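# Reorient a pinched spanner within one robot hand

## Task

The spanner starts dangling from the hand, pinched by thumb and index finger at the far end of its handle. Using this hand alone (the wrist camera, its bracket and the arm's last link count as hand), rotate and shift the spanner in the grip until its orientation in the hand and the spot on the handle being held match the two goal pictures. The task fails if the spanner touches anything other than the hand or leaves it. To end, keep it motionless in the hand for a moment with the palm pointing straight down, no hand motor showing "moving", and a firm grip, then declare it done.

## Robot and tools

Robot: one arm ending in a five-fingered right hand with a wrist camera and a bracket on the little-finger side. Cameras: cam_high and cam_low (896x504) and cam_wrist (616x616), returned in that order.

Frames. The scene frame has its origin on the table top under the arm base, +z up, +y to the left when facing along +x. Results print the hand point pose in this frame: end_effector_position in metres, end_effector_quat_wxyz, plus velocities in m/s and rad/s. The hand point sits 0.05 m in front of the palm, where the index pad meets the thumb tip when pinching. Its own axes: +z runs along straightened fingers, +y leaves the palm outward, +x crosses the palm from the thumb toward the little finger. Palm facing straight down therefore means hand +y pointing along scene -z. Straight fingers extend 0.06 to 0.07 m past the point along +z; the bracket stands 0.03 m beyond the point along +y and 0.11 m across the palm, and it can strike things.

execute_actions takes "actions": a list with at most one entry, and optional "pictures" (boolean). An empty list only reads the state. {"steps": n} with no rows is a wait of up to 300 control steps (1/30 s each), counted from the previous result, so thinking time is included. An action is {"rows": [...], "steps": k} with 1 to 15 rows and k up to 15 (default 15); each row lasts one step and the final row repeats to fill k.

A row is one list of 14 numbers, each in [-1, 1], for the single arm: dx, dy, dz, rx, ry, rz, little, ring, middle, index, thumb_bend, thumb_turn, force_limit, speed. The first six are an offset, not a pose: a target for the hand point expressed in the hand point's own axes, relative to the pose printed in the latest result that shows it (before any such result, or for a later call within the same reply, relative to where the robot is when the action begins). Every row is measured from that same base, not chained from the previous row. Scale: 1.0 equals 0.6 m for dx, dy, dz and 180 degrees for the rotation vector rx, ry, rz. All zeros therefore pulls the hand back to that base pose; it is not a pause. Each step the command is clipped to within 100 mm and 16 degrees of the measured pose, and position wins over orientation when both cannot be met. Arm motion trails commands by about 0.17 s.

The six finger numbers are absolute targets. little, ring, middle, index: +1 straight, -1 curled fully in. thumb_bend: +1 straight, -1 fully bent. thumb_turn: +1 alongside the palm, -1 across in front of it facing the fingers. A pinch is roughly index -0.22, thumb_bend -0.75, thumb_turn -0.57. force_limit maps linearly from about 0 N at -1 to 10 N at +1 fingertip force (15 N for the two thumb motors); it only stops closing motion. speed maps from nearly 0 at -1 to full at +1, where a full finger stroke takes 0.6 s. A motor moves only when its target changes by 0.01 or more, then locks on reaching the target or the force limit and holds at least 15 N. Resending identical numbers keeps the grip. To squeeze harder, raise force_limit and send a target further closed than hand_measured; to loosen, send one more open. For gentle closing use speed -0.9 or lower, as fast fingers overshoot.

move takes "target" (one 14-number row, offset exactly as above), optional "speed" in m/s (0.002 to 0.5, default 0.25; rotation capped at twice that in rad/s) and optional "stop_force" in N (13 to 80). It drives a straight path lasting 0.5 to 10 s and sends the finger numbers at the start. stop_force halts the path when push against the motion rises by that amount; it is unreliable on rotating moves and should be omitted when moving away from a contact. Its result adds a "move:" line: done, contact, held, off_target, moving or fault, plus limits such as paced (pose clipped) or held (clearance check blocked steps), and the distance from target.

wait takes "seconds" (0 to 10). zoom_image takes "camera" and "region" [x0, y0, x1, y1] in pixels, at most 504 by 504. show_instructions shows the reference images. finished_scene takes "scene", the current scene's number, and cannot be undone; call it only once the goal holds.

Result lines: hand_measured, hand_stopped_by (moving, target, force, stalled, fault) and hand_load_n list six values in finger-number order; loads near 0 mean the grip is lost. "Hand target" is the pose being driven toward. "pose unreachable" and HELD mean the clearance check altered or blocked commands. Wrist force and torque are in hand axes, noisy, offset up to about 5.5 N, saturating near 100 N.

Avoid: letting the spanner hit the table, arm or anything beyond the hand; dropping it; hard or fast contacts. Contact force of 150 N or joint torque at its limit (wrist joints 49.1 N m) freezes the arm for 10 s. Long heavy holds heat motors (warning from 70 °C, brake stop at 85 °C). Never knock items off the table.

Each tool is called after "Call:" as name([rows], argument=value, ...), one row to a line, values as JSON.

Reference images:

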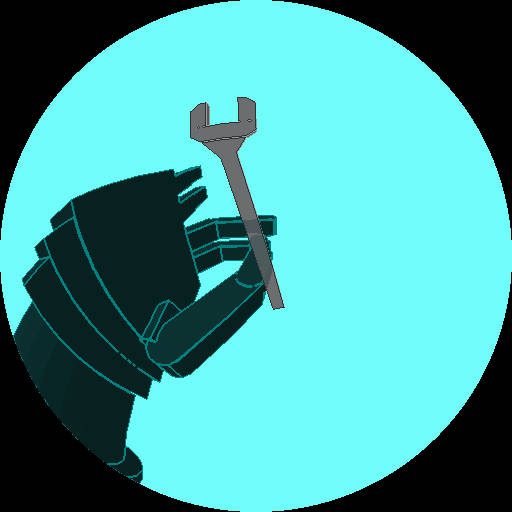

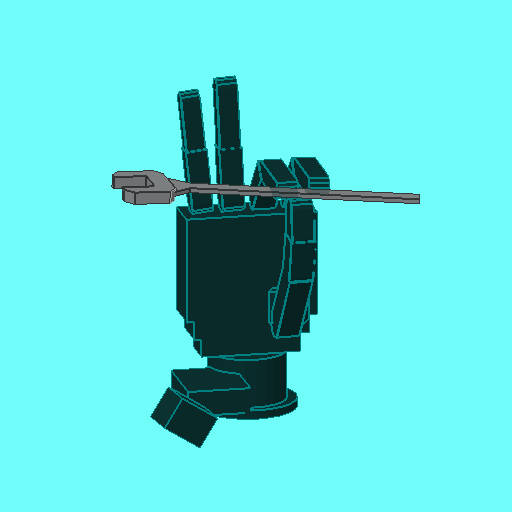

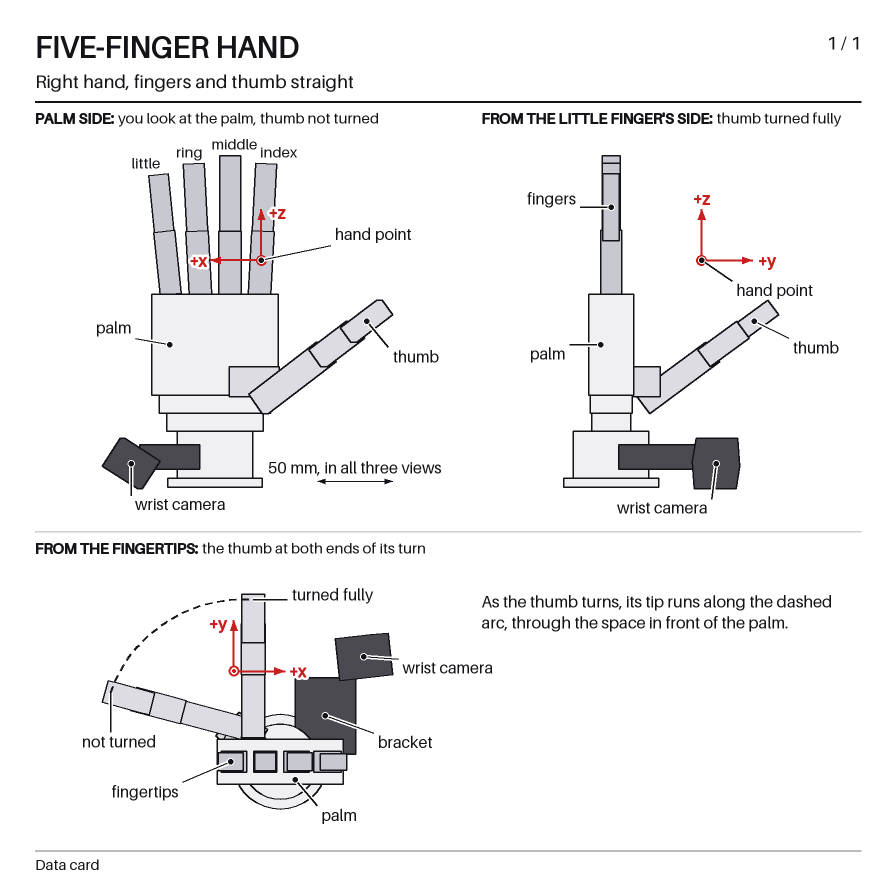

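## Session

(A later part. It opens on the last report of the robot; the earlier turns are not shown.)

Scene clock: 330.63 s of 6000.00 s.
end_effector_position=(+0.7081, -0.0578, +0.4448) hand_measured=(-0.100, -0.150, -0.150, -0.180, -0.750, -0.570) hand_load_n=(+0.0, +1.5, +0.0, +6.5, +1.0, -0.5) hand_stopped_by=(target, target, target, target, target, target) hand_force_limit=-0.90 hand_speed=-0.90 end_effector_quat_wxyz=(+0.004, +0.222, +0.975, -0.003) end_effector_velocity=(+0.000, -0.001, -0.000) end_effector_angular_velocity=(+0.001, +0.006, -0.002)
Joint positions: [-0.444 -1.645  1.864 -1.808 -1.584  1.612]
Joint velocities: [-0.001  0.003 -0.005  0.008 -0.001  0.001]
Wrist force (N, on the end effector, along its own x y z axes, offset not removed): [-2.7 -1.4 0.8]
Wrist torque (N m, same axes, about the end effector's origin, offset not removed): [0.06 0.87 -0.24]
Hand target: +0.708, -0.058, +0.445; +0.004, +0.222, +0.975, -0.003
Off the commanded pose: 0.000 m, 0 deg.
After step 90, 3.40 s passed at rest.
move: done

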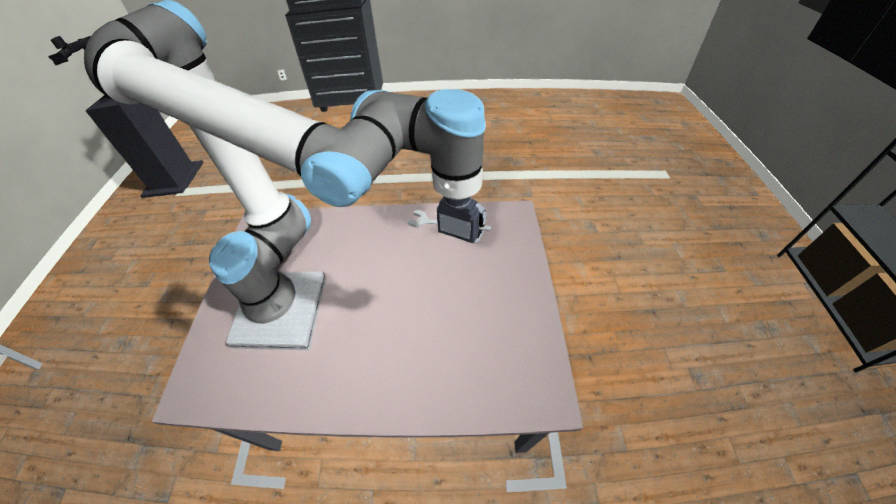

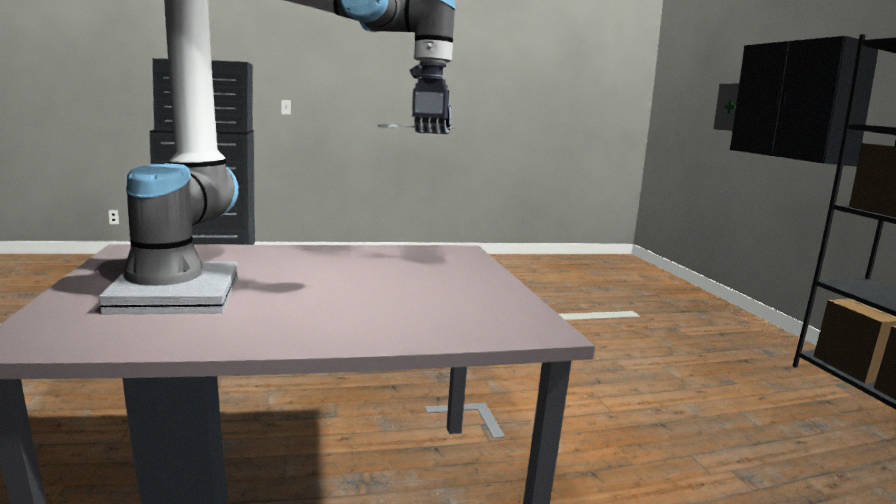

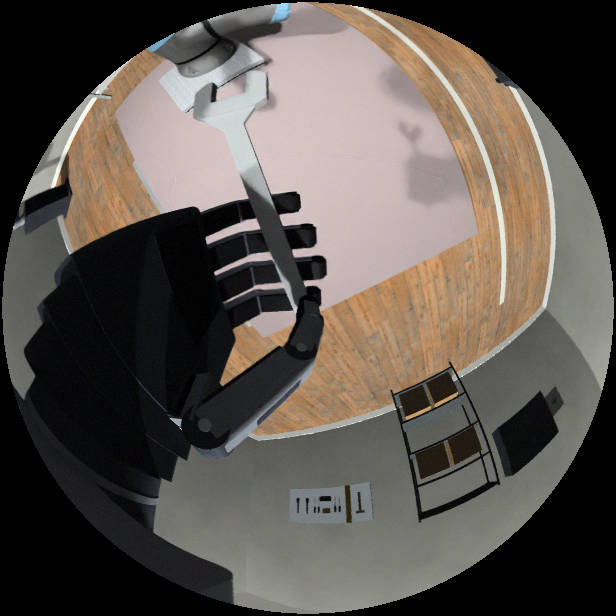

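Call:
move(target=[0, 0, 0, 0, 0, -0.944, -0.10, -0.15, -0.15, -0.18, -0.75, -0.57, -0.9, -0.9], speed=0.25)

Scene clock: 357.40 s of 6000.00 s.
end_effector_position=(+0.7081, -0.0578, +0.4446) hand_measured=(-0.100, -0.150, -0.150, -0.180, -0.750, -0.570) hand_load_n=(+0.0, +1.5, +0.0, +6.5, +1.0, -0.5) hand_stopped_by=(target, target, target, target, target, target) hand_force_limit=-0.90 hand_speed=-0.90 end_effector_quat_wxyz=(+0.003, +0.952, -0.307, +0.004) end_effector_velocity=(-0.000, -0.001, +0.000) end_effector_angular_velocity=(+0.001, -0.000, +0.004)
Joint positions: [-0.291 -1.463  1.68  -1.802 -1.586 -1.201]
Joint velocities: [-0.001 -0.001  0.001 -0.     0.001 -0.005]
Wrist force (N, on the end effector, along its own x y z axes, offset not removed): [0.4 1.8 1.1]
Wrist torque (N m, same axes, about the end effector's origin, offset not removed): [0.34 0.34 -0.02]
Hand target: +0.708, -0.058, +0.445; +0.003, +0.952, -0.306, +0.004
Off the commanded pose: 0.000 m, 0 deg.
After step 90, 17.40 s passed at rest.
move: done

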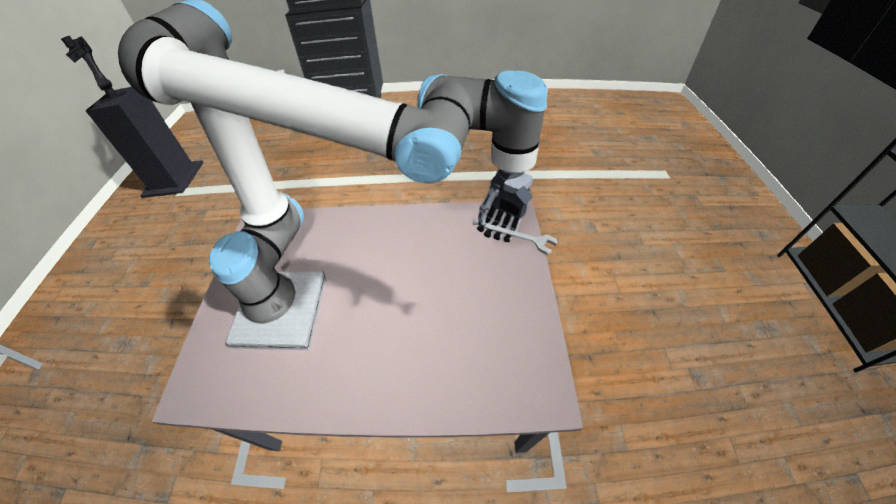

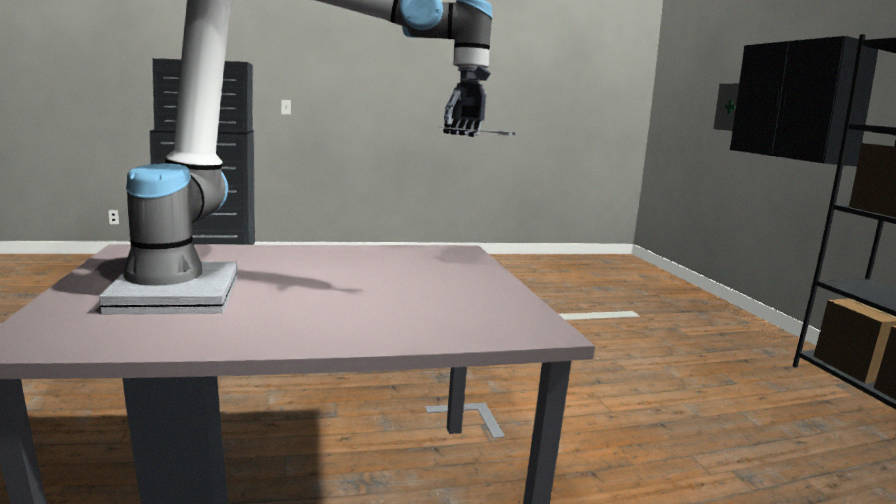

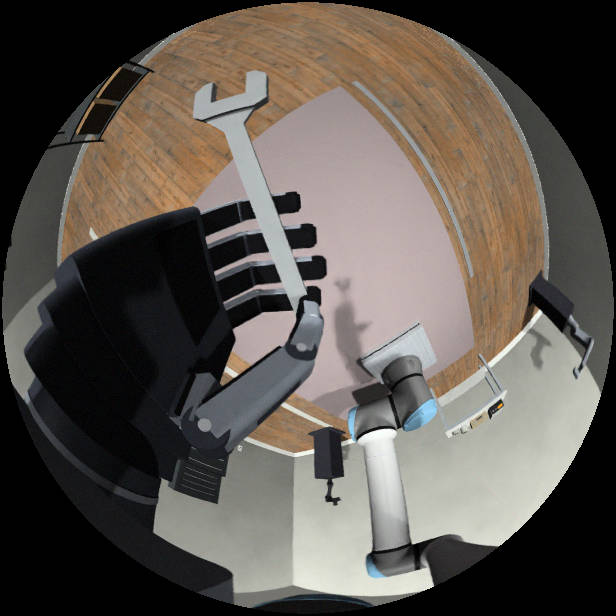

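Call:
zoom_image(camera="cam_high", region=[460, 160, 570, 265])

Call:
zoom_image(camera="cam_low", region=[425, 60, 525, 150])

Call:
zoom_image(camera="cam_wrist", region=[220, 180, 380, 380])

Region (460, 160, 570, 265) of cam_high's 896x504 image, scaled by 4.582, with more detail than that image has; it fills the top 481 rows of this view, and the rest is white.

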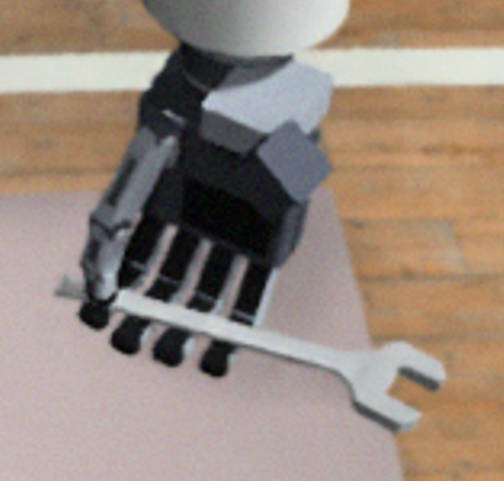

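Region (425, 60, 525, 150) of cam_low's 896x504 image, scaled by 5.040, with more detail than that image has; it fills the top 454 rows of this view, and the rest is white.

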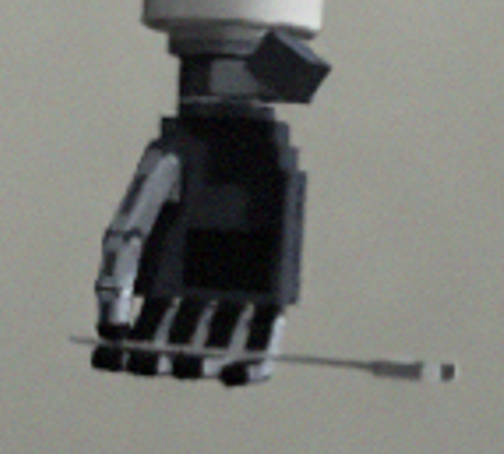

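Region (220, 180, 380, 380) of cam_wrist's 616x616 image, scaled by 2.520, with more detail than that image has; it fills the left 403 columns of this view, and the rest is white.

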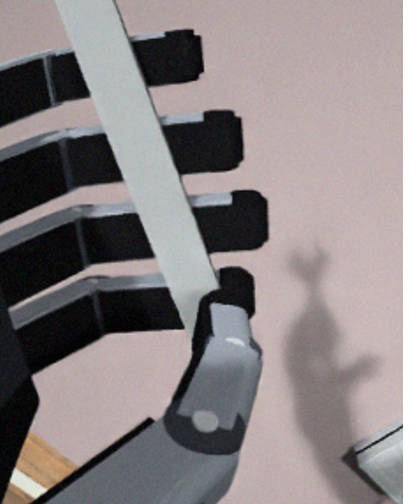

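Call:
execute_actions([
  {"rows": [[0, 0, 0, 0, 0, 0, -0.10, -0.15, -0.15, -0.17, -0.75, -0.57, -0.9, -0.95]], "steps": 15},
], pictures=false)

Scene clock: 388.80 s of 6000.00 s.
end_effector_position=(+0.7081, -0.0577, +0.4446) hand_measured=(-0.100, -0.150, -0.150, -0.170, -0.750, -0.570) hand_load_n=(+0.0, +1.5, +0.0, +2.5, +1.0, -0.5) hand_stopped_by=(target, target, target, force, target, target) hand_force_limit=-0.90 hand_speed=-0.95 end_effector_quat_wxyz=(+0.003, +0.952, -0.307, +0.004) end_effector_velocity=(+0.000, -0.001, -0.001) end_effector_angular_velocity=(-0.000, +0.001, -0.002)
Joint positions: [-0.291 -1.463  1.68  -1.802 -1.586 -1.201]
Joint velocities: [-0.001  0.001 -0.    -0.    -0.     0.001]
Wrist force (N, on the end effector, along its own x y z axes, offset not removed): [2.8 -7.0 1.8]
Wrist torque (N m, same axes, about the end effector's origin, offset not removed): [-0.89 -0.28 -0.15]
Hand target: +0.708, -0.058, +0.445; +0.003, +0.952, -0.307, +0.004
Off the commanded pose: 0.000 m, 0 deg.
Steps of this call (steps 1 to 90: nothing new was sent; then 27.90 s passed at rest; steps 91 to 105: all 15 steps of this action). Readings (end_effector_position | what the end effector reports):
91: (+0.7081, -0.0578, +0.4446) | hand_measured=(-0.100, -0.150, -0.150, -0.180, -0.750, -0.570) hand_load_n=(+0.0, +1.5, +0.0, +6.5, +1.0, -0.5) hand_stopped_by=(target, target, target, moving, target, target) hand_force_limit=-0.90 hand_speed=-0.95
92: (+0.7081, -0.0578, +0.4446) | hand_measured=(-0.100, -0.150, -0.150, -0.180, -0.750, -0.570) hand_load_n=(+0.0, +1.5, +0.0, +6.5, +1.0, -0.5) hand_stopped_by=(target, target, target, moving, target, target) hand_force_limit=-0.90 hand_speed=-0.95
94: (+0.7081, -0.0578, +0.4446) | hand_measured=(-0.100, -0.150, -0.150, -0.178, -0.750, -0.570) hand_load_n=(+0.0, +1.5, +0.0, +5.5, +1.0, -0.5) hand_stopped_by=(target, target, target, moving, target, target) hand_force_limit=-0.90 hand_speed=-0.95
98: (+0.7081, -0.0577, +0.4446) | hand_measured=(-0.100, -0.150, -0.150, -0.170, -0.750, -0.570) hand_load_n=(+0.0, +1.5, +0.0, +2.5, +1.0, -0.5) hand_stopped_by=(target, target, target, force, target, target) hand_force_limit=-0.90 hand_speed=-0.95
105: the state above

Call:
execute_actions([
  {"rows": [[0, 0, 0, 0, 0, 0, -0.135, -0.15, -0.15, -0.18, -0.75, -0.57, 0.4, -0.93]], "steps": 15},
], pictures=false)

Scene clock: 439.70 s of 6000.00 s.
end_effector_position=(+0.7081, -0.0578, +0.4446) hand_measured=(-0.134, -0.150, -0.150, -0.178, -0.750, -0.570) hand_load_n=(+0.0, +1.5, +0.0, +5.5, +1.0, -0.5) hand_stopped_by=(target, target, target, target, target, target) hand_force_limit=0.40 hand_speed=-0.93 end_effector_quat_wxyz=(+0.003, +0.952, -0.307, +0.004) end_effector_velocity=(-0.000, +0.000, +0.001) end_effector_angular_velocity=(-0.001, -0.001, -0.001)
Joint positions: [-0.291 -1.463  1.68  -1.802 -1.586 -1.201]
Joint velocities: [-0.    -0.001 -0.     0.    -0.     0.001]
Wrist force (N, on the end effector, along its own x y z axes, offset not removed): [1.4 -0.2 1.0]
Wrist torque (N m, same axes, about the end effector's origin, offset not removed): [0.21 0.19 -0.15]
Hand target: +0.708, -0.058, +0.445; +0.003, +0.952, -0.307, +0.004
Off the commanded pose: 0.000 m, 0 deg.
Steps of this call (steps 1 to 90: nothing new was sent; then 47.40 s passed at rest; steps 91 to 105: all 15 steps of this action). Readings (end_effector_position | what the end effector reports):
91: (+0.7081, -0.0578, +0.4446) | hand_measured=(-0.100, -0.150, -0.150, -0.170, -0.750, -0.570) hand_load_n=(+0.0, +1.5, +0.0, +2.5, +1.0, -0.5) hand_stopped_by=(moving, target, target, moving, target, target) hand_force_limit=0.40 hand_speed=-0.93
92: (+0.7081, -0.0578, +0.4446) | hand_measured=(-0.100, -0.150, -0.150, -0.170, -0.750, -0.570) hand_load_n=(+0.0, +1.5, +0.0, +2.5, +1.0, -0.5) hand_stopped_by=(moving, target, target, moving, target, target) hand_force_limit=0.40 hand_speed=-0.93
94: (+0.7081, -0.0578, +0.4446) | hand_measured=(-0.104, -0.150, -0.150, -0.172, -0.750, -0.570) hand_load_n=(+0.0, +1.5, +0.0, +3.5, +1.0, -0.5) hand_stopped_by=(moving, target, target, moving, target, target) hand_force_limit=0.40 hand_speed=-0.93
98: (+0.7081, -0.0578, +0.4446) | hand_measured=(-0.120, -0.150, -0.150, -0.178, -0.750, -0.570) hand_load_n=(+0.0, +1.5, +0.0, +6.0, +1.0, -0.5) hand_stopped_by=(moving, target, target, moving, target, target) hand_force_limit=0.40 hand_speed=-0.93
105: the state above

Call:
execute_actions([
  {"rows": [[0, 0, 0, 0, 0, 0, -0.15, -0.14, -0.15, -0.18, -0.75, -0.57, 0.4, -0.93]], "steps": 15},
], pictures=false)

Scene clock: 454.60 s of 6000.00 s.
end_effector_position=(+0.7081, -0.0577, +0.4446) hand_measured=(-0.150, -0.140, -0.150, -0.178, -0.750, -0.570) hand_load_n=(+1.0, +0.0, +0.0, +6.0, +1.0, +0.0) hand_stopped_by=(target, target, target, target, target, target) hand_force_limit=0.40 hand_speed=-0.93 end_effector_quat_wxyz=(+0.003, +0.952, -0.307, +0.004) end_effector_velocity=(-0.000, +0.000, +0.000) end_effector_angular_velocity=(-0.000, -0.001, -0.002)
Joint positions: [-0.291 -1.463  1.68  -1.802 -1.586 -1.201]
Joint velocities: [ 0.    -0.001  0.    -0.    -0.     0.002]
Wrist force (N, on the end effector, along its own x y z axes, offset not removed): [-0.5 -3.4 3.3]
Wrist torque (N m, same axes, about the end effector's origin, offset not removed): [-0.48 0.43 -0.05]
Hand target: +0.708, -0.058, +0.445; +0.003, +0.952, -0.307, +0.004
Off the commanded pose: 0.000 m, 0 deg.
Steps of this call (steps 1 to 90: nothing new was sent; then 11.40 s passed at rest; steps 91 to 105: all 15 steps of this action). Readings (end_effector_position | what the end effector reports):
91: (+0.7081, -0.0577, +0.4446) | hand_measured=(-0.134, -0.150, -0.150, -0.178, -0.750, -0.570) hand_load_n=(+0.0, +1.5, +0.0, +5.5, +1.0, -0.5) hand_stopped_by=(moving, moving, target, target, target, target) hand_force_limit=0.40 hand_speed=-0.93
92: (+0.7081, -0.0577, +0.4446) | hand_measured=(-0.134, -0.150, -0.150, -0.178, -0.750, -0.570) hand_load_n=(+0.0, +1.5, +0.0, +5.5, +1.0, -0.5) hand_stopped_by=(moving, moving, target, target, target, target) hand_force_limit=0.40 hand_speed=-0.93
94: (+0.7081, -0.0577, +0.4446) | hand_measured=(-0.138, -0.146, -0.150, -0.178, -0.750, -0.570) hand_load_n=(+1.0, +0.5, +0.0, +6.0, +1.0, -0.5) hand_stopped_by=(moving, moving, target, target, target, target) hand_force_limit=0.40 hand_speed=-0.93
98: (+0.7081, -0.0577, +0.4446) | hand_measured=(-0.150, -0.140, -0.150, -0.178, -0.750, -0.570) hand_load_n=(+1.5, +0.0, +0.0, +6.0, +1.0, +0.0) hand_stopped_by=(moving, moving, target, target, target, target) hand_force_limit=0.40 hand_speed=-0.93
105: the state above

Call:
move(target=[0, 0, 0, 0.0647, 0.2415, 0, -0.15, -0.14, -0.15, -0.18, -0.75, -0.57, 0.4, -0.93], speed=0.12)

Scene clock: 464.13 s of 6000.00 s.
end_effector_position=(+0.7079, -0.0577, +0.4449) hand_measured=(-0.150, -0.140, -0.150, -0.178, -0.750, -0.570) hand_load_n=(+1.0, +0.0, +0.0, +6.0, +1.0, +0.0) hand_stopped_by=(target, target, target, target, target, target) hand_force_limit=0.40 hand_speed=-0.93 end_effector_quat_wxyz=(+0.022, +0.878, -0.281, +0.386) end_effector_velocity=(+0.001, -0.000, -0.001) end_effector_angular_velocity=(-0.003, -0.005, +0.001)
Joint positions: [-0.253 -1.642  2.11  -2.834 -1.685 -1.217]
Joint velocities: [ 0.     0.002  0.003 -0.01  -0.001 -0.002]
Wrist force (N, on the end effector, along its own x y z axes, offset not removed): [-2.9 2.5 3.6]
Wrist torque (N m, same axes, about the end effector's origin, offset not removed): [0.35 0.68 0.04]
Hand target: +0.708, -0.058, +0.445; +0.022, +0.878, -0.281, +0.386
Off the commanded pose: 0.000 m, 0 deg.
After step 90, 2.90 s passed at rest.
move: done

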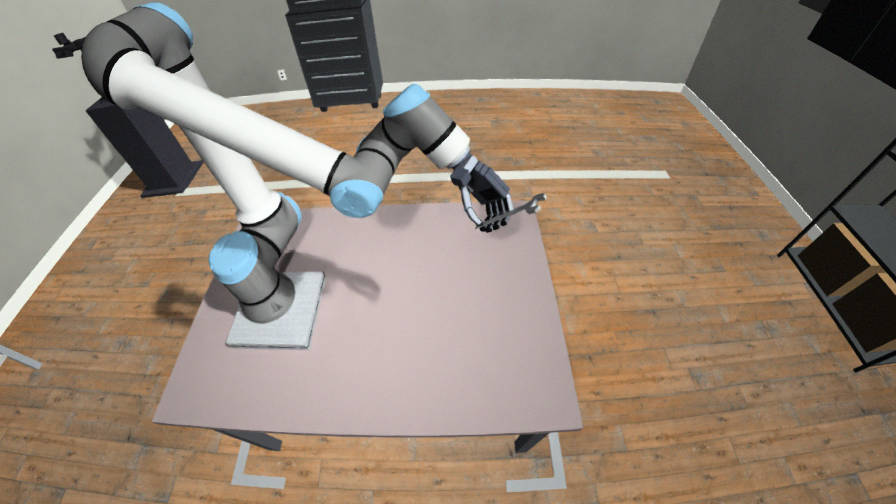

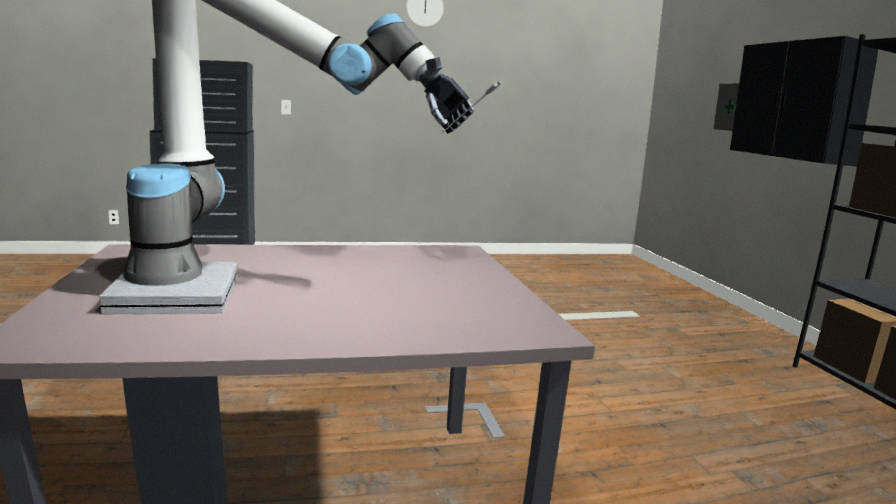

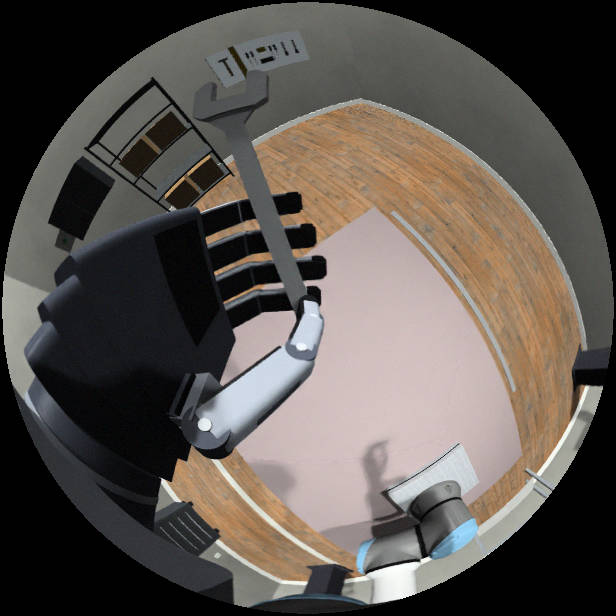

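Call:
execute_actions([
  {"rows": [[0, 0, 0, 0, 0, 0, -0.15, -0.14, -0.15, -0.155, -0.75, -0.57, 0.4, -0.8],[0, 0, 0, 0, 0, 0, -0.15, -0.14, -0.15, -0.155, -0.75, -0.57, 0.4, -0.8],[0, 0, 0, 0, 0, 0, -0.15, -0.14, -0.15, -0.155, -0.75, -0.57, 0.4, -0.8],[0, 0, 0, 0, 0, 0, -0.15, -0.14, -0.15, -0.155, -0.75, -0.57, 0.4, -0.8],[0, 0, 0, 0, 0, 0, -0.15, -0.14, -0.15, -0.18, -0.75, -0.57, 0.4, -0.8]], "steps": 15},
])

Scene clock: 475.17 s of 6000.00 s.
end_effector_position=(+0.7078, -0.0577, +0.4448) hand_measured=(-0.150, -0.140, -0.150, -0.178, -0.750, -0.570) hand_load_n=(+0.5, +0.0, +0.0, +6.0, +0.5, +0.0) hand_stopped_by=(target, target, target, target, target, target) hand_force_limit=0.40 hand_speed=-0.80 end_effector_quat_wxyz=(+0.022, +0.878, -0.281, +0.386) end_effector_velocity=(-0.000, -0.002, +0.001) end_effector_angular_velocity=(-0.001, -0.001, -0.002)
Joint positions: [-0.253 -1.642  2.11  -2.834 -1.685 -1.217]
Joint velocities: [-0.002 -0.001 -0.     0.    -0.    -0.001]
Wrist force (N, on the end effector, along its own x y z axes, offset not removed): [-3.4 -0.2 3.3]
Wrist torque (N m, same axes, about the end effector's origin, offset not removed): [0.11 0.63 -0.28]
Hand target: +0.708, -0.058, +0.445; +0.022, +0.878, -0.281, +0.386
Off the commanded pose: 0.000 m, 0 deg.
Steps of this call (steps 1 to 90: nothing new was sent; then 7.53 s passed at rest; steps 91 to 105: all 15 steps of this action). Readings (end_effector_position | what the end effector reports):
91: (+0.7079, -0.0577, +0.4448) | hand_measured=(-0.150, -0.140, -0.150, -0.178, -0.750, -0.570) hand_load_n=(+1.0, +0.0, +0.0, +6.0, +1.0, +0.0) hand_stopped_by=(target, target, target, moving, target, target) hand_force_limit=0.40 hand_speed=-0.80
92: (+0.7079, -0.0577, +0.4448) | hand_measured=(-0.150, -0.140, -0.150, -0.178, -0.750, -0.570) hand_load_n=(+1.0, +0.0, +0.0, +6.0, +1.0, +0.0) hand_stopped_by=(target, target, target, moving, target, target) hand_force_limit=0.40 hand_speed=-0.80
94: (+0.7079, -0.0577, +0.4447) | hand_measured=(-0.150, -0.140, -0.150, -0.168, -0.750, -0.570) hand_load_n=(+1.0, +0.0, +0.0, +2.0, +1.0, +0.0) hand_stopped_by=(target, target, target, moving, target, target) hand_force_limit=0.40 hand_speed=-0.80
98: (+0.7078, -0.0577, +0.4446) | hand_measured=(-0.150, -0.140, -0.150, -0.178, -0.750, -0.570) hand_load_n=(+0.5, +0.0, +0.0, +6.5, +0.5, +0.0) hand_stopped_by=(target, target, target, moving, target, target) hand_force_limit=0.40 hand_speed=-0.80
105: the state above

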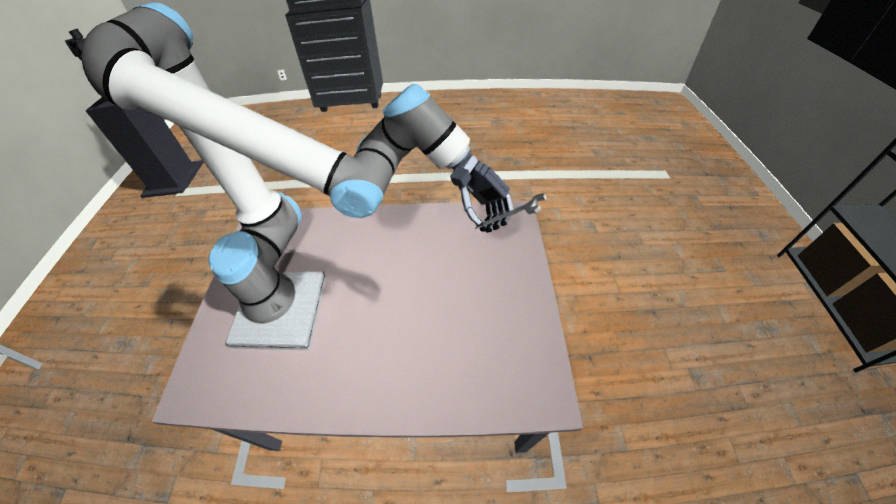

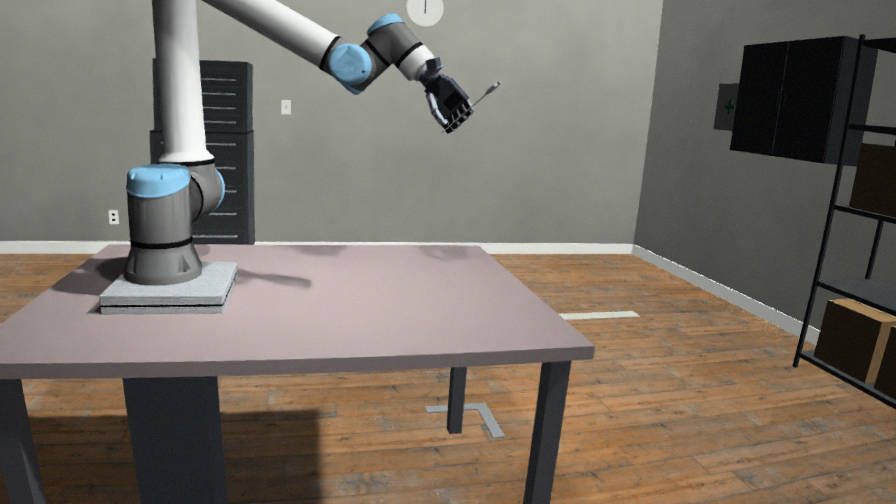

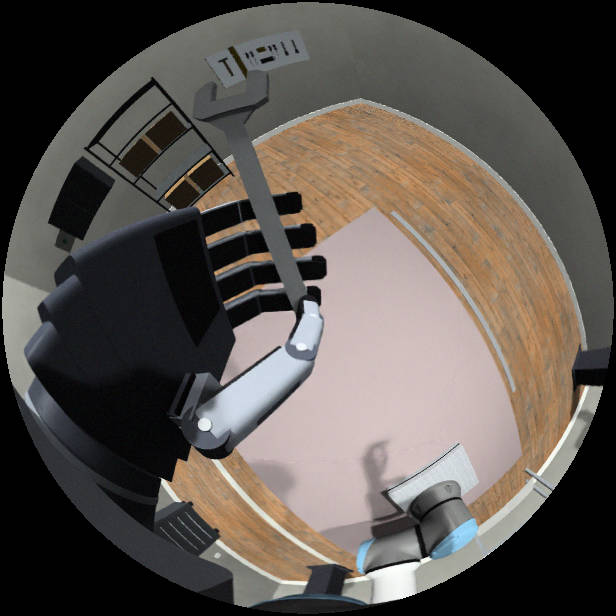

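Call:
move(target=[0, 0, 0, 0.0216, 0.0805, 0, -0.15, -0.14, -0.15, -0.18, -0.75, -0.57, 0.4, -0.8], speed=0.12)

Call:
execute_actions([
  {"rows": [[0, 0, 0, 0, 0, 0, -0.15, -0.14, -0.15, -0.155, -0.75, -0.57, 0.4, -0.8],[0, 0, 0, 0, 0, 0, -0.15, -0.14, -0.15, -0.155, -0.75, -0.57, 0.4, -0.8],[0, 0, 0, 0, 0, 0, -0.15, -0.14, -0.15, -0.155, -0.75, -0.57, 0.4, -0.8],[0, 0, 0, 0, 0, 0, -0.15, -0.14, -0.15, -0.155, -0.75, -0.57, 0.4, -0.8],[0, 0, 0, 0, 0, 0, -0.15, -0.14, -0.15, -0.18, -0.75, -0.57, 0.4, -0.8]], "steps": 15},
])

Scene clock: 493.60 s of 6000.00 s.
end_effector_position=(+0.7077, -0.0577, +0.4449) hand_measured=(-0.150, -0.140, -0.150, -0.178, -0.750, -0.570) hand_load_n=(+0.5, +0.0, +0.0, +6.0, +0.5, +0.0) hand_stopped_by=(target, target, target, target, target, target) hand_force_limit=0.40 hand_speed=-0.80 end_effector_quat_wxyz=(+0.027, +0.823, -0.263, +0.503) end_effector_velocity=(+0.000, +0.000, -0.001) end_effector_angular_velocity=(-0.002, -0.006, +0.000)
Joint positions: [-0.239 -1.613  2.221 -3.235 -1.717 -1.243]
Joint velocities: [ 0.001  0.003  0.002 -0.011 -0.001 -0.001]
Wrist force (N, on the end effector, along its own x y z axes, offset not removed): [-0.1 -0.5 -3.8]
Wrist torque (N m, same axes, about the end effector's origin, offset not removed): [0.27 0.43 0.06]
Hand target: +0.708, -0.058, +0.445; +0.027, +0.823, -0.263, +0.503
Off the commanded pose: 0.000 m, 0 deg.
After step 90, 13.97 s passed at rest.
move: done

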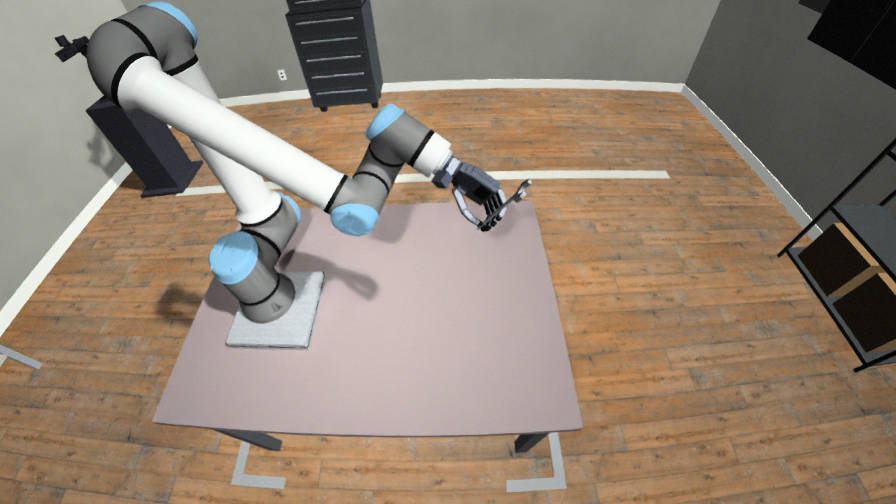

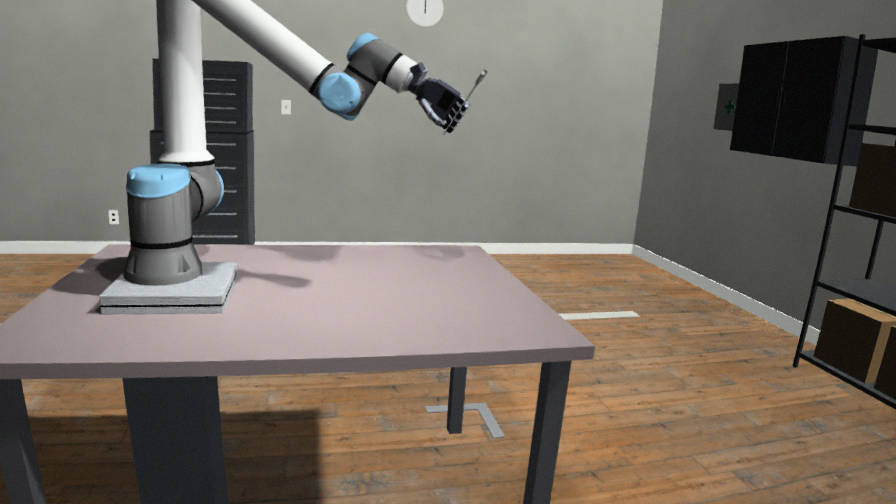

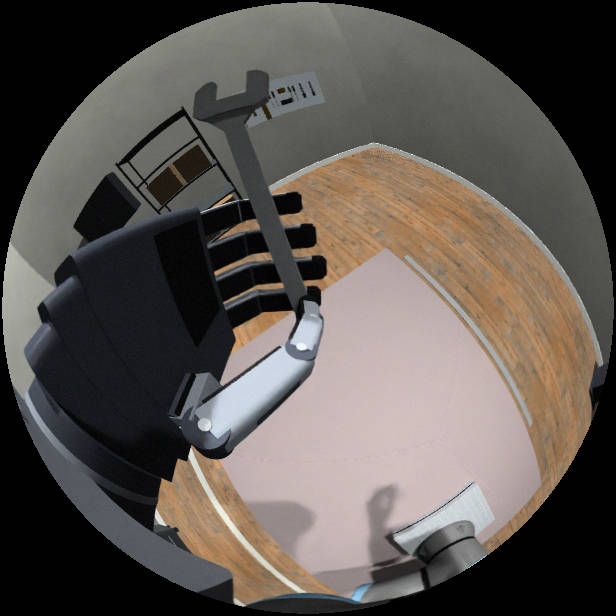

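Scene clock: 494.10 s of 6000.00 s.
end_effector_position=(+0.7077, -0.0577, +0.4448) hand_measured=(-0.150, -0.140, -0.150, -0.178, -0.750, -0.570) hand_load_n=(+0.5, +0.0, +0.0, +6.0, +1.0, +0.5) hand_stopped_by=(target, target, target, target, target, target) hand_force_limit=0.40 hand_speed=-0.80 end_effector_quat_wxyz=(+0.027, +0.823, -0.263, +0.503) end_effector_velocity=(-0.000, +0.001, +0.000) end_effector_angular_velocity=(-0.001, +0.001, +0.002)
Joint positions: [-0.239 -1.613  2.221 -3.235 -1.717 -1.243]
Joint velocities: [ 0.001 -0.     0.     0.    -0.    -0.001]
Wrist force (N, on the end effector, along its own x y z axes, offset not removed): [1.6 2.6 -0.4]
Wrist torque (N m, same axes, about the end effector's origin, offset not removed): [0.50 0.24 0.13]
Hand target: +0.708, -0.058, +0.445; +0.027, +0.823, -0.263, +0.503
Off the commanded pose: 0.000 m, 0 deg.
Steps of this call (steps 1 to 15: all 15 steps of this action). Readings (end_effector_position | what the end effector reports):
1: (+0.7077, -0.0577, +0.4449) | hand_measured=(-0.150, -0.140, -0.150, -0.178, -0.750, -0.570) hand_load_n=(+0.5, +0.0, +0.0, +6.0, +0.5, +0.0) hand_stopped_by=(target, target, target, moving, target, target) hand_force_limit=0.40 hand_speed=-0.80
2: (+0.7077, -0.0577, +0.4449) | hand_measured=(-0.150, -0.140, -0.150, -0.178, -0.750, -0.570) hand_load_n=(+0.5, +0.0, +0.0, +6.0, +0.5, +0.0) hand_stopped_by=(target, target, target, moving, target, target) hand_force_limit=0.40 hand_speed=-0.80
4: (+0.7077, -0.0577, +0.4449) | hand_measured=(-0.150, -0.140, -0.150, -0.168, -0.750, -0.570) hand_load_n=(+0.5, +0.0, +0.0, +2.5, +0.5, +0.5) hand_stopped_by=(target, target, target, moving, target, target) hand_force_limit=0.40 hand_speed=-0.80
8: (+0.7077, -0.0577, +0.4448) | hand_measured=(-0.150, -0.140, -0.150, -0.178, -0.750, -0.570) hand_load_n=(+0.5, +0.0, +0.0, +6.0, +1.0, +0.5) hand_stopped_by=(target, target, target, moving, target, target) hand_force_limit=0.40 hand_speed=-0.80
15: the state above

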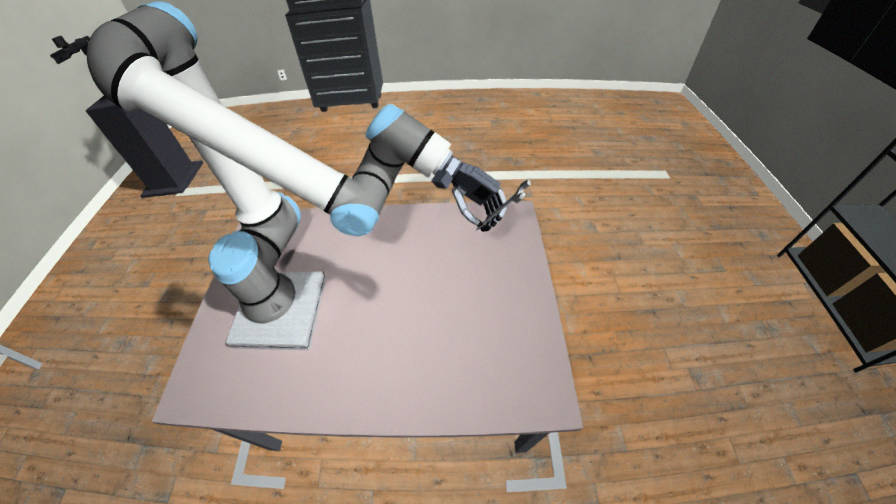

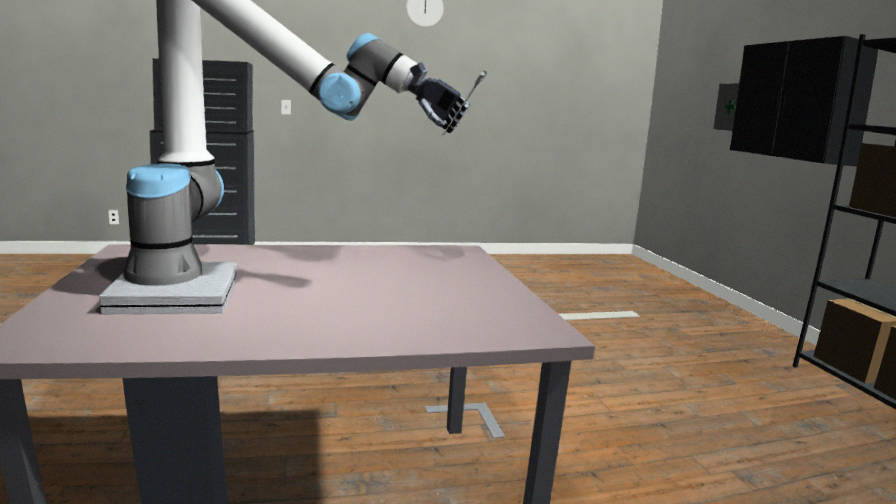

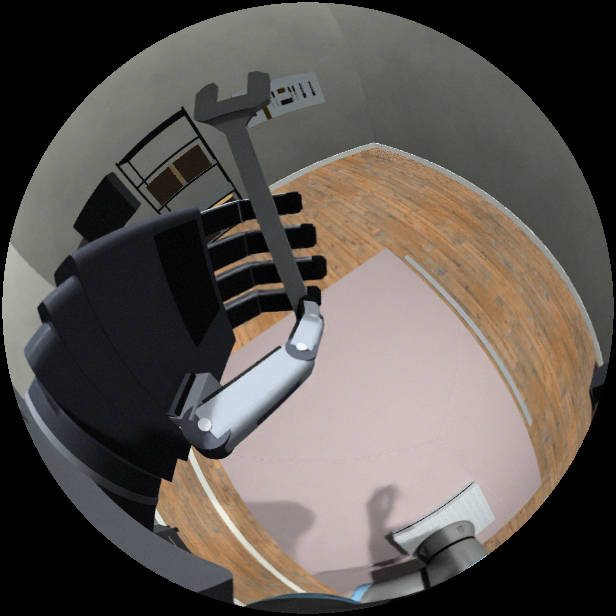

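Call:
execute_actions([
  {"rows": [[0, 0, 0, 0, 0, 0, -0.15, -0.14, -0.15, -0.15, -0.75, -0.57, 0.4, -0.8],[0, 0, 0, 0, 0, 0, -0.15, -0.14, -0.15, -0.15, -0.75, -0.57, 0.4, -0.8],[0, 0, 0, 0, 0, 0, -0.15, -0.14, -0.15, -0.15, -0.75, -0.57, 0.4, -0.8],[0, 0, 0, 0, 0, 0, -0.15, -0.14, -0.15, -0.15, -0.75, -0.57, 0.4, -0.8],[0, 0, 0, 0, 0, 0, -0.15, -0.14, -0.15, -0.15, -0.75, -0.57, 0.4, -0.8],[0, 0, 0, 0, 0, 0, -0.15, -0.14, -0.15, -0.18, -0.75, -0.57, 0.4, -0.8]], "steps": 15},
])

Scene clock: 506.13 s of 6000.00 s.
end_effector_position=(+0.7077, -0.0577, +0.4449) hand_measured=(-0.150, -0.140, -0.150, -0.178, -0.748, -0.570) hand_load_n=(+0.5, +0.0, +0.0, +5.5, +1.5, +0.5) hand_stopped_by=(target, target, target, target, target, target) hand_force_limit=0.40 hand_speed=-0.80 end_effector_quat_wxyz=(+0.027, +0.823, -0.263, +0.503) end_effector_velocity=(+0.000, +0.002, -0.000) end_effector_angular_velocity=(+0.001, +0.000, +0.002)
Joint positions: [-0.239 -1.613  2.221 -3.235 -1.717 -1.243]
Joint velocities: [0.002 0.    0.    0.    0.    0.   ]
Wrist force (N, on the end effector, along its own x y z axes, offset not removed): [-0.3 -1.5 0.9]
Wrist torque (N m, same axes, about the end effector's origin, offset not removed): [0.02 0.37 -0.08]
Hand target: +0.708, -0.058, +0.445; +0.027, +0.823, -0.263, +0.503
Off the commanded pose: 0.000 m, 0 deg.
Steps of this call (steps 1 to 90: nothing new was sent; then 8.53 s passed at rest; steps 91 to 105: all 15 steps of this action). Readings (end_effector_position | what the end effector reports):
91: (+0.7077, -0.0577, +0.4449) | hand_measured=(-0.150, -0.140, -0.150, -0.178, -0.750, -0.570) hand_load_n=(+0.5, +0.0, +0.0, +6.0, +1.0, +0.5) hand_stopped_by=(target, target, target, moving, target, target) hand_force_limit=0.40 hand_speed=-0.80
92: (+0.7077, -0.0577, +0.4449) | hand_measured=(-0.150, -0.140, -0.150, -0.178, -0.750, -0.570) hand_load_n=(+0.5, +0.0, +0.0, +6.0, +1.0, +0.5) hand_stopped_by=(target, target, target, moving, target, target) hand_force_limit=0.40 hand_speed=-0.80
94: (+0.7077, -0.0577, +0.4449) | hand_measured=(-0.150, -0.140, -0.150, -0.168, -0.750, -0.570) hand_load_n=(+0.5, +0.0, +0.0, +2.0, +0.5, +0.5) hand_stopped_by=(target, target, target, moving, target, target) hand_force_limit=0.40 hand_speed=-0.80
98: (+0.7077, -0.0577, +0.4449) | hand_measured=(-0.150, -0.140, -0.150, -0.170, -0.750, -0.570) hand_load_n=(+0.5, +0.0, +0.0, +3.0, +1.0, +0.5) hand_stopped_by=(target, target, target, moving, target, target) hand_force_limit=0.40 hand_speed=-0.80
105: the state above

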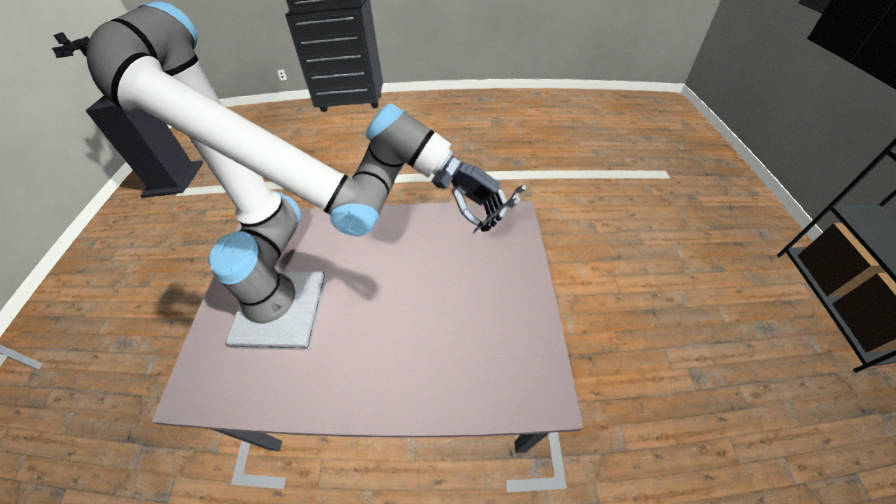

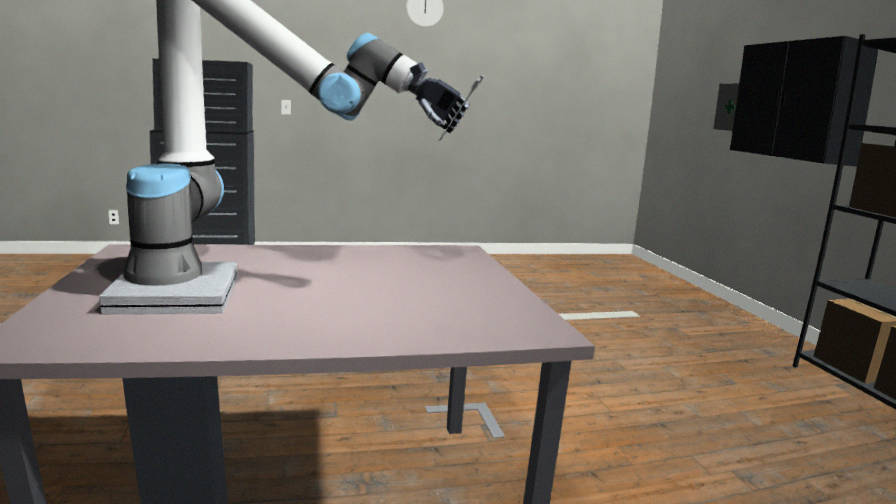

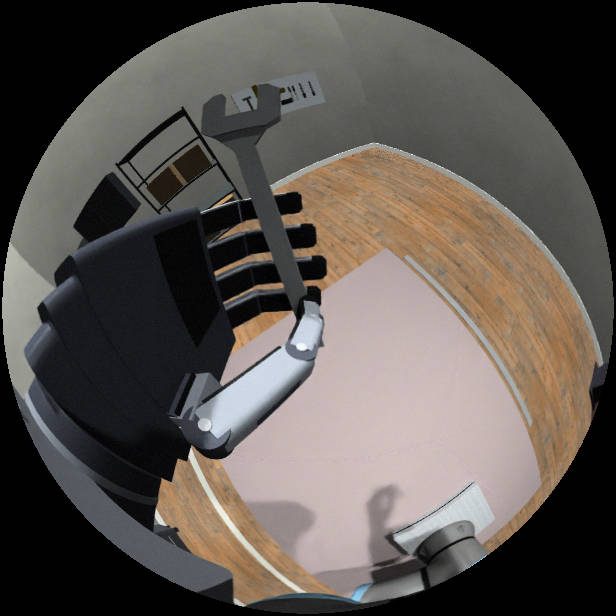

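Call:
zoom_image(camera="cam_low", region=[405, 55, 505, 150])

Call:
zoom_image(camera="cam_wrist", region=[180, 70, 400, 400])

Region (405, 55, 505, 150) of cam_low's 896x504 image, scaled by 5.040, with more detail than that image has; it fills the top 479 rows of this view, and the rest is white.

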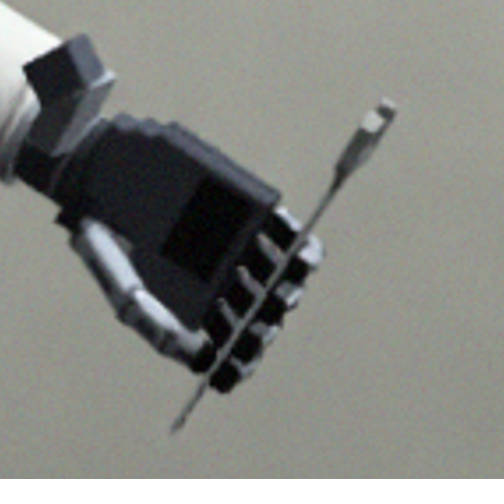

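Region (180, 70, 400, 400) of cam_wrist's 616x616 image, scaled by 1.527, with more detail than that image has.

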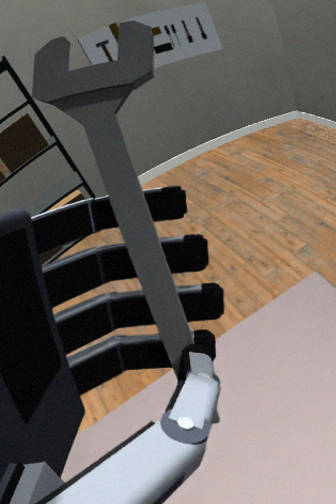

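Call:
zoom_image(camera="cam_high", region=[445, 170, 535, 245])

Call:
zoom_image(camera="cam_wrist", region=[260, 250, 350, 370])

Region (445, 170, 535, 245) of cam_high's 896x504 image, scaled by 5.600, with more detail than that image has.

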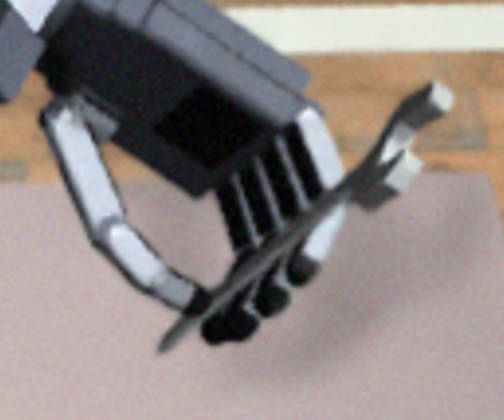

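Region (260, 250, 350, 370) of cam_wrist's 616x616 image, scaled by 4.200, with more detail than that image has; it fills the left 378 columns of this view, and the rest is white.

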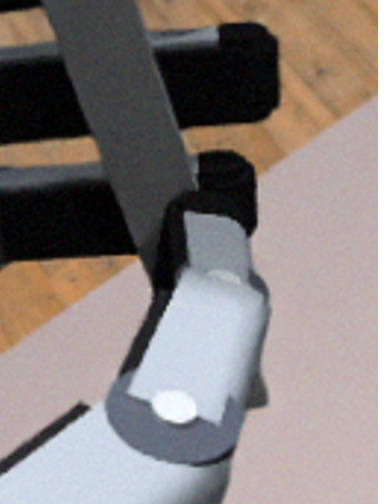

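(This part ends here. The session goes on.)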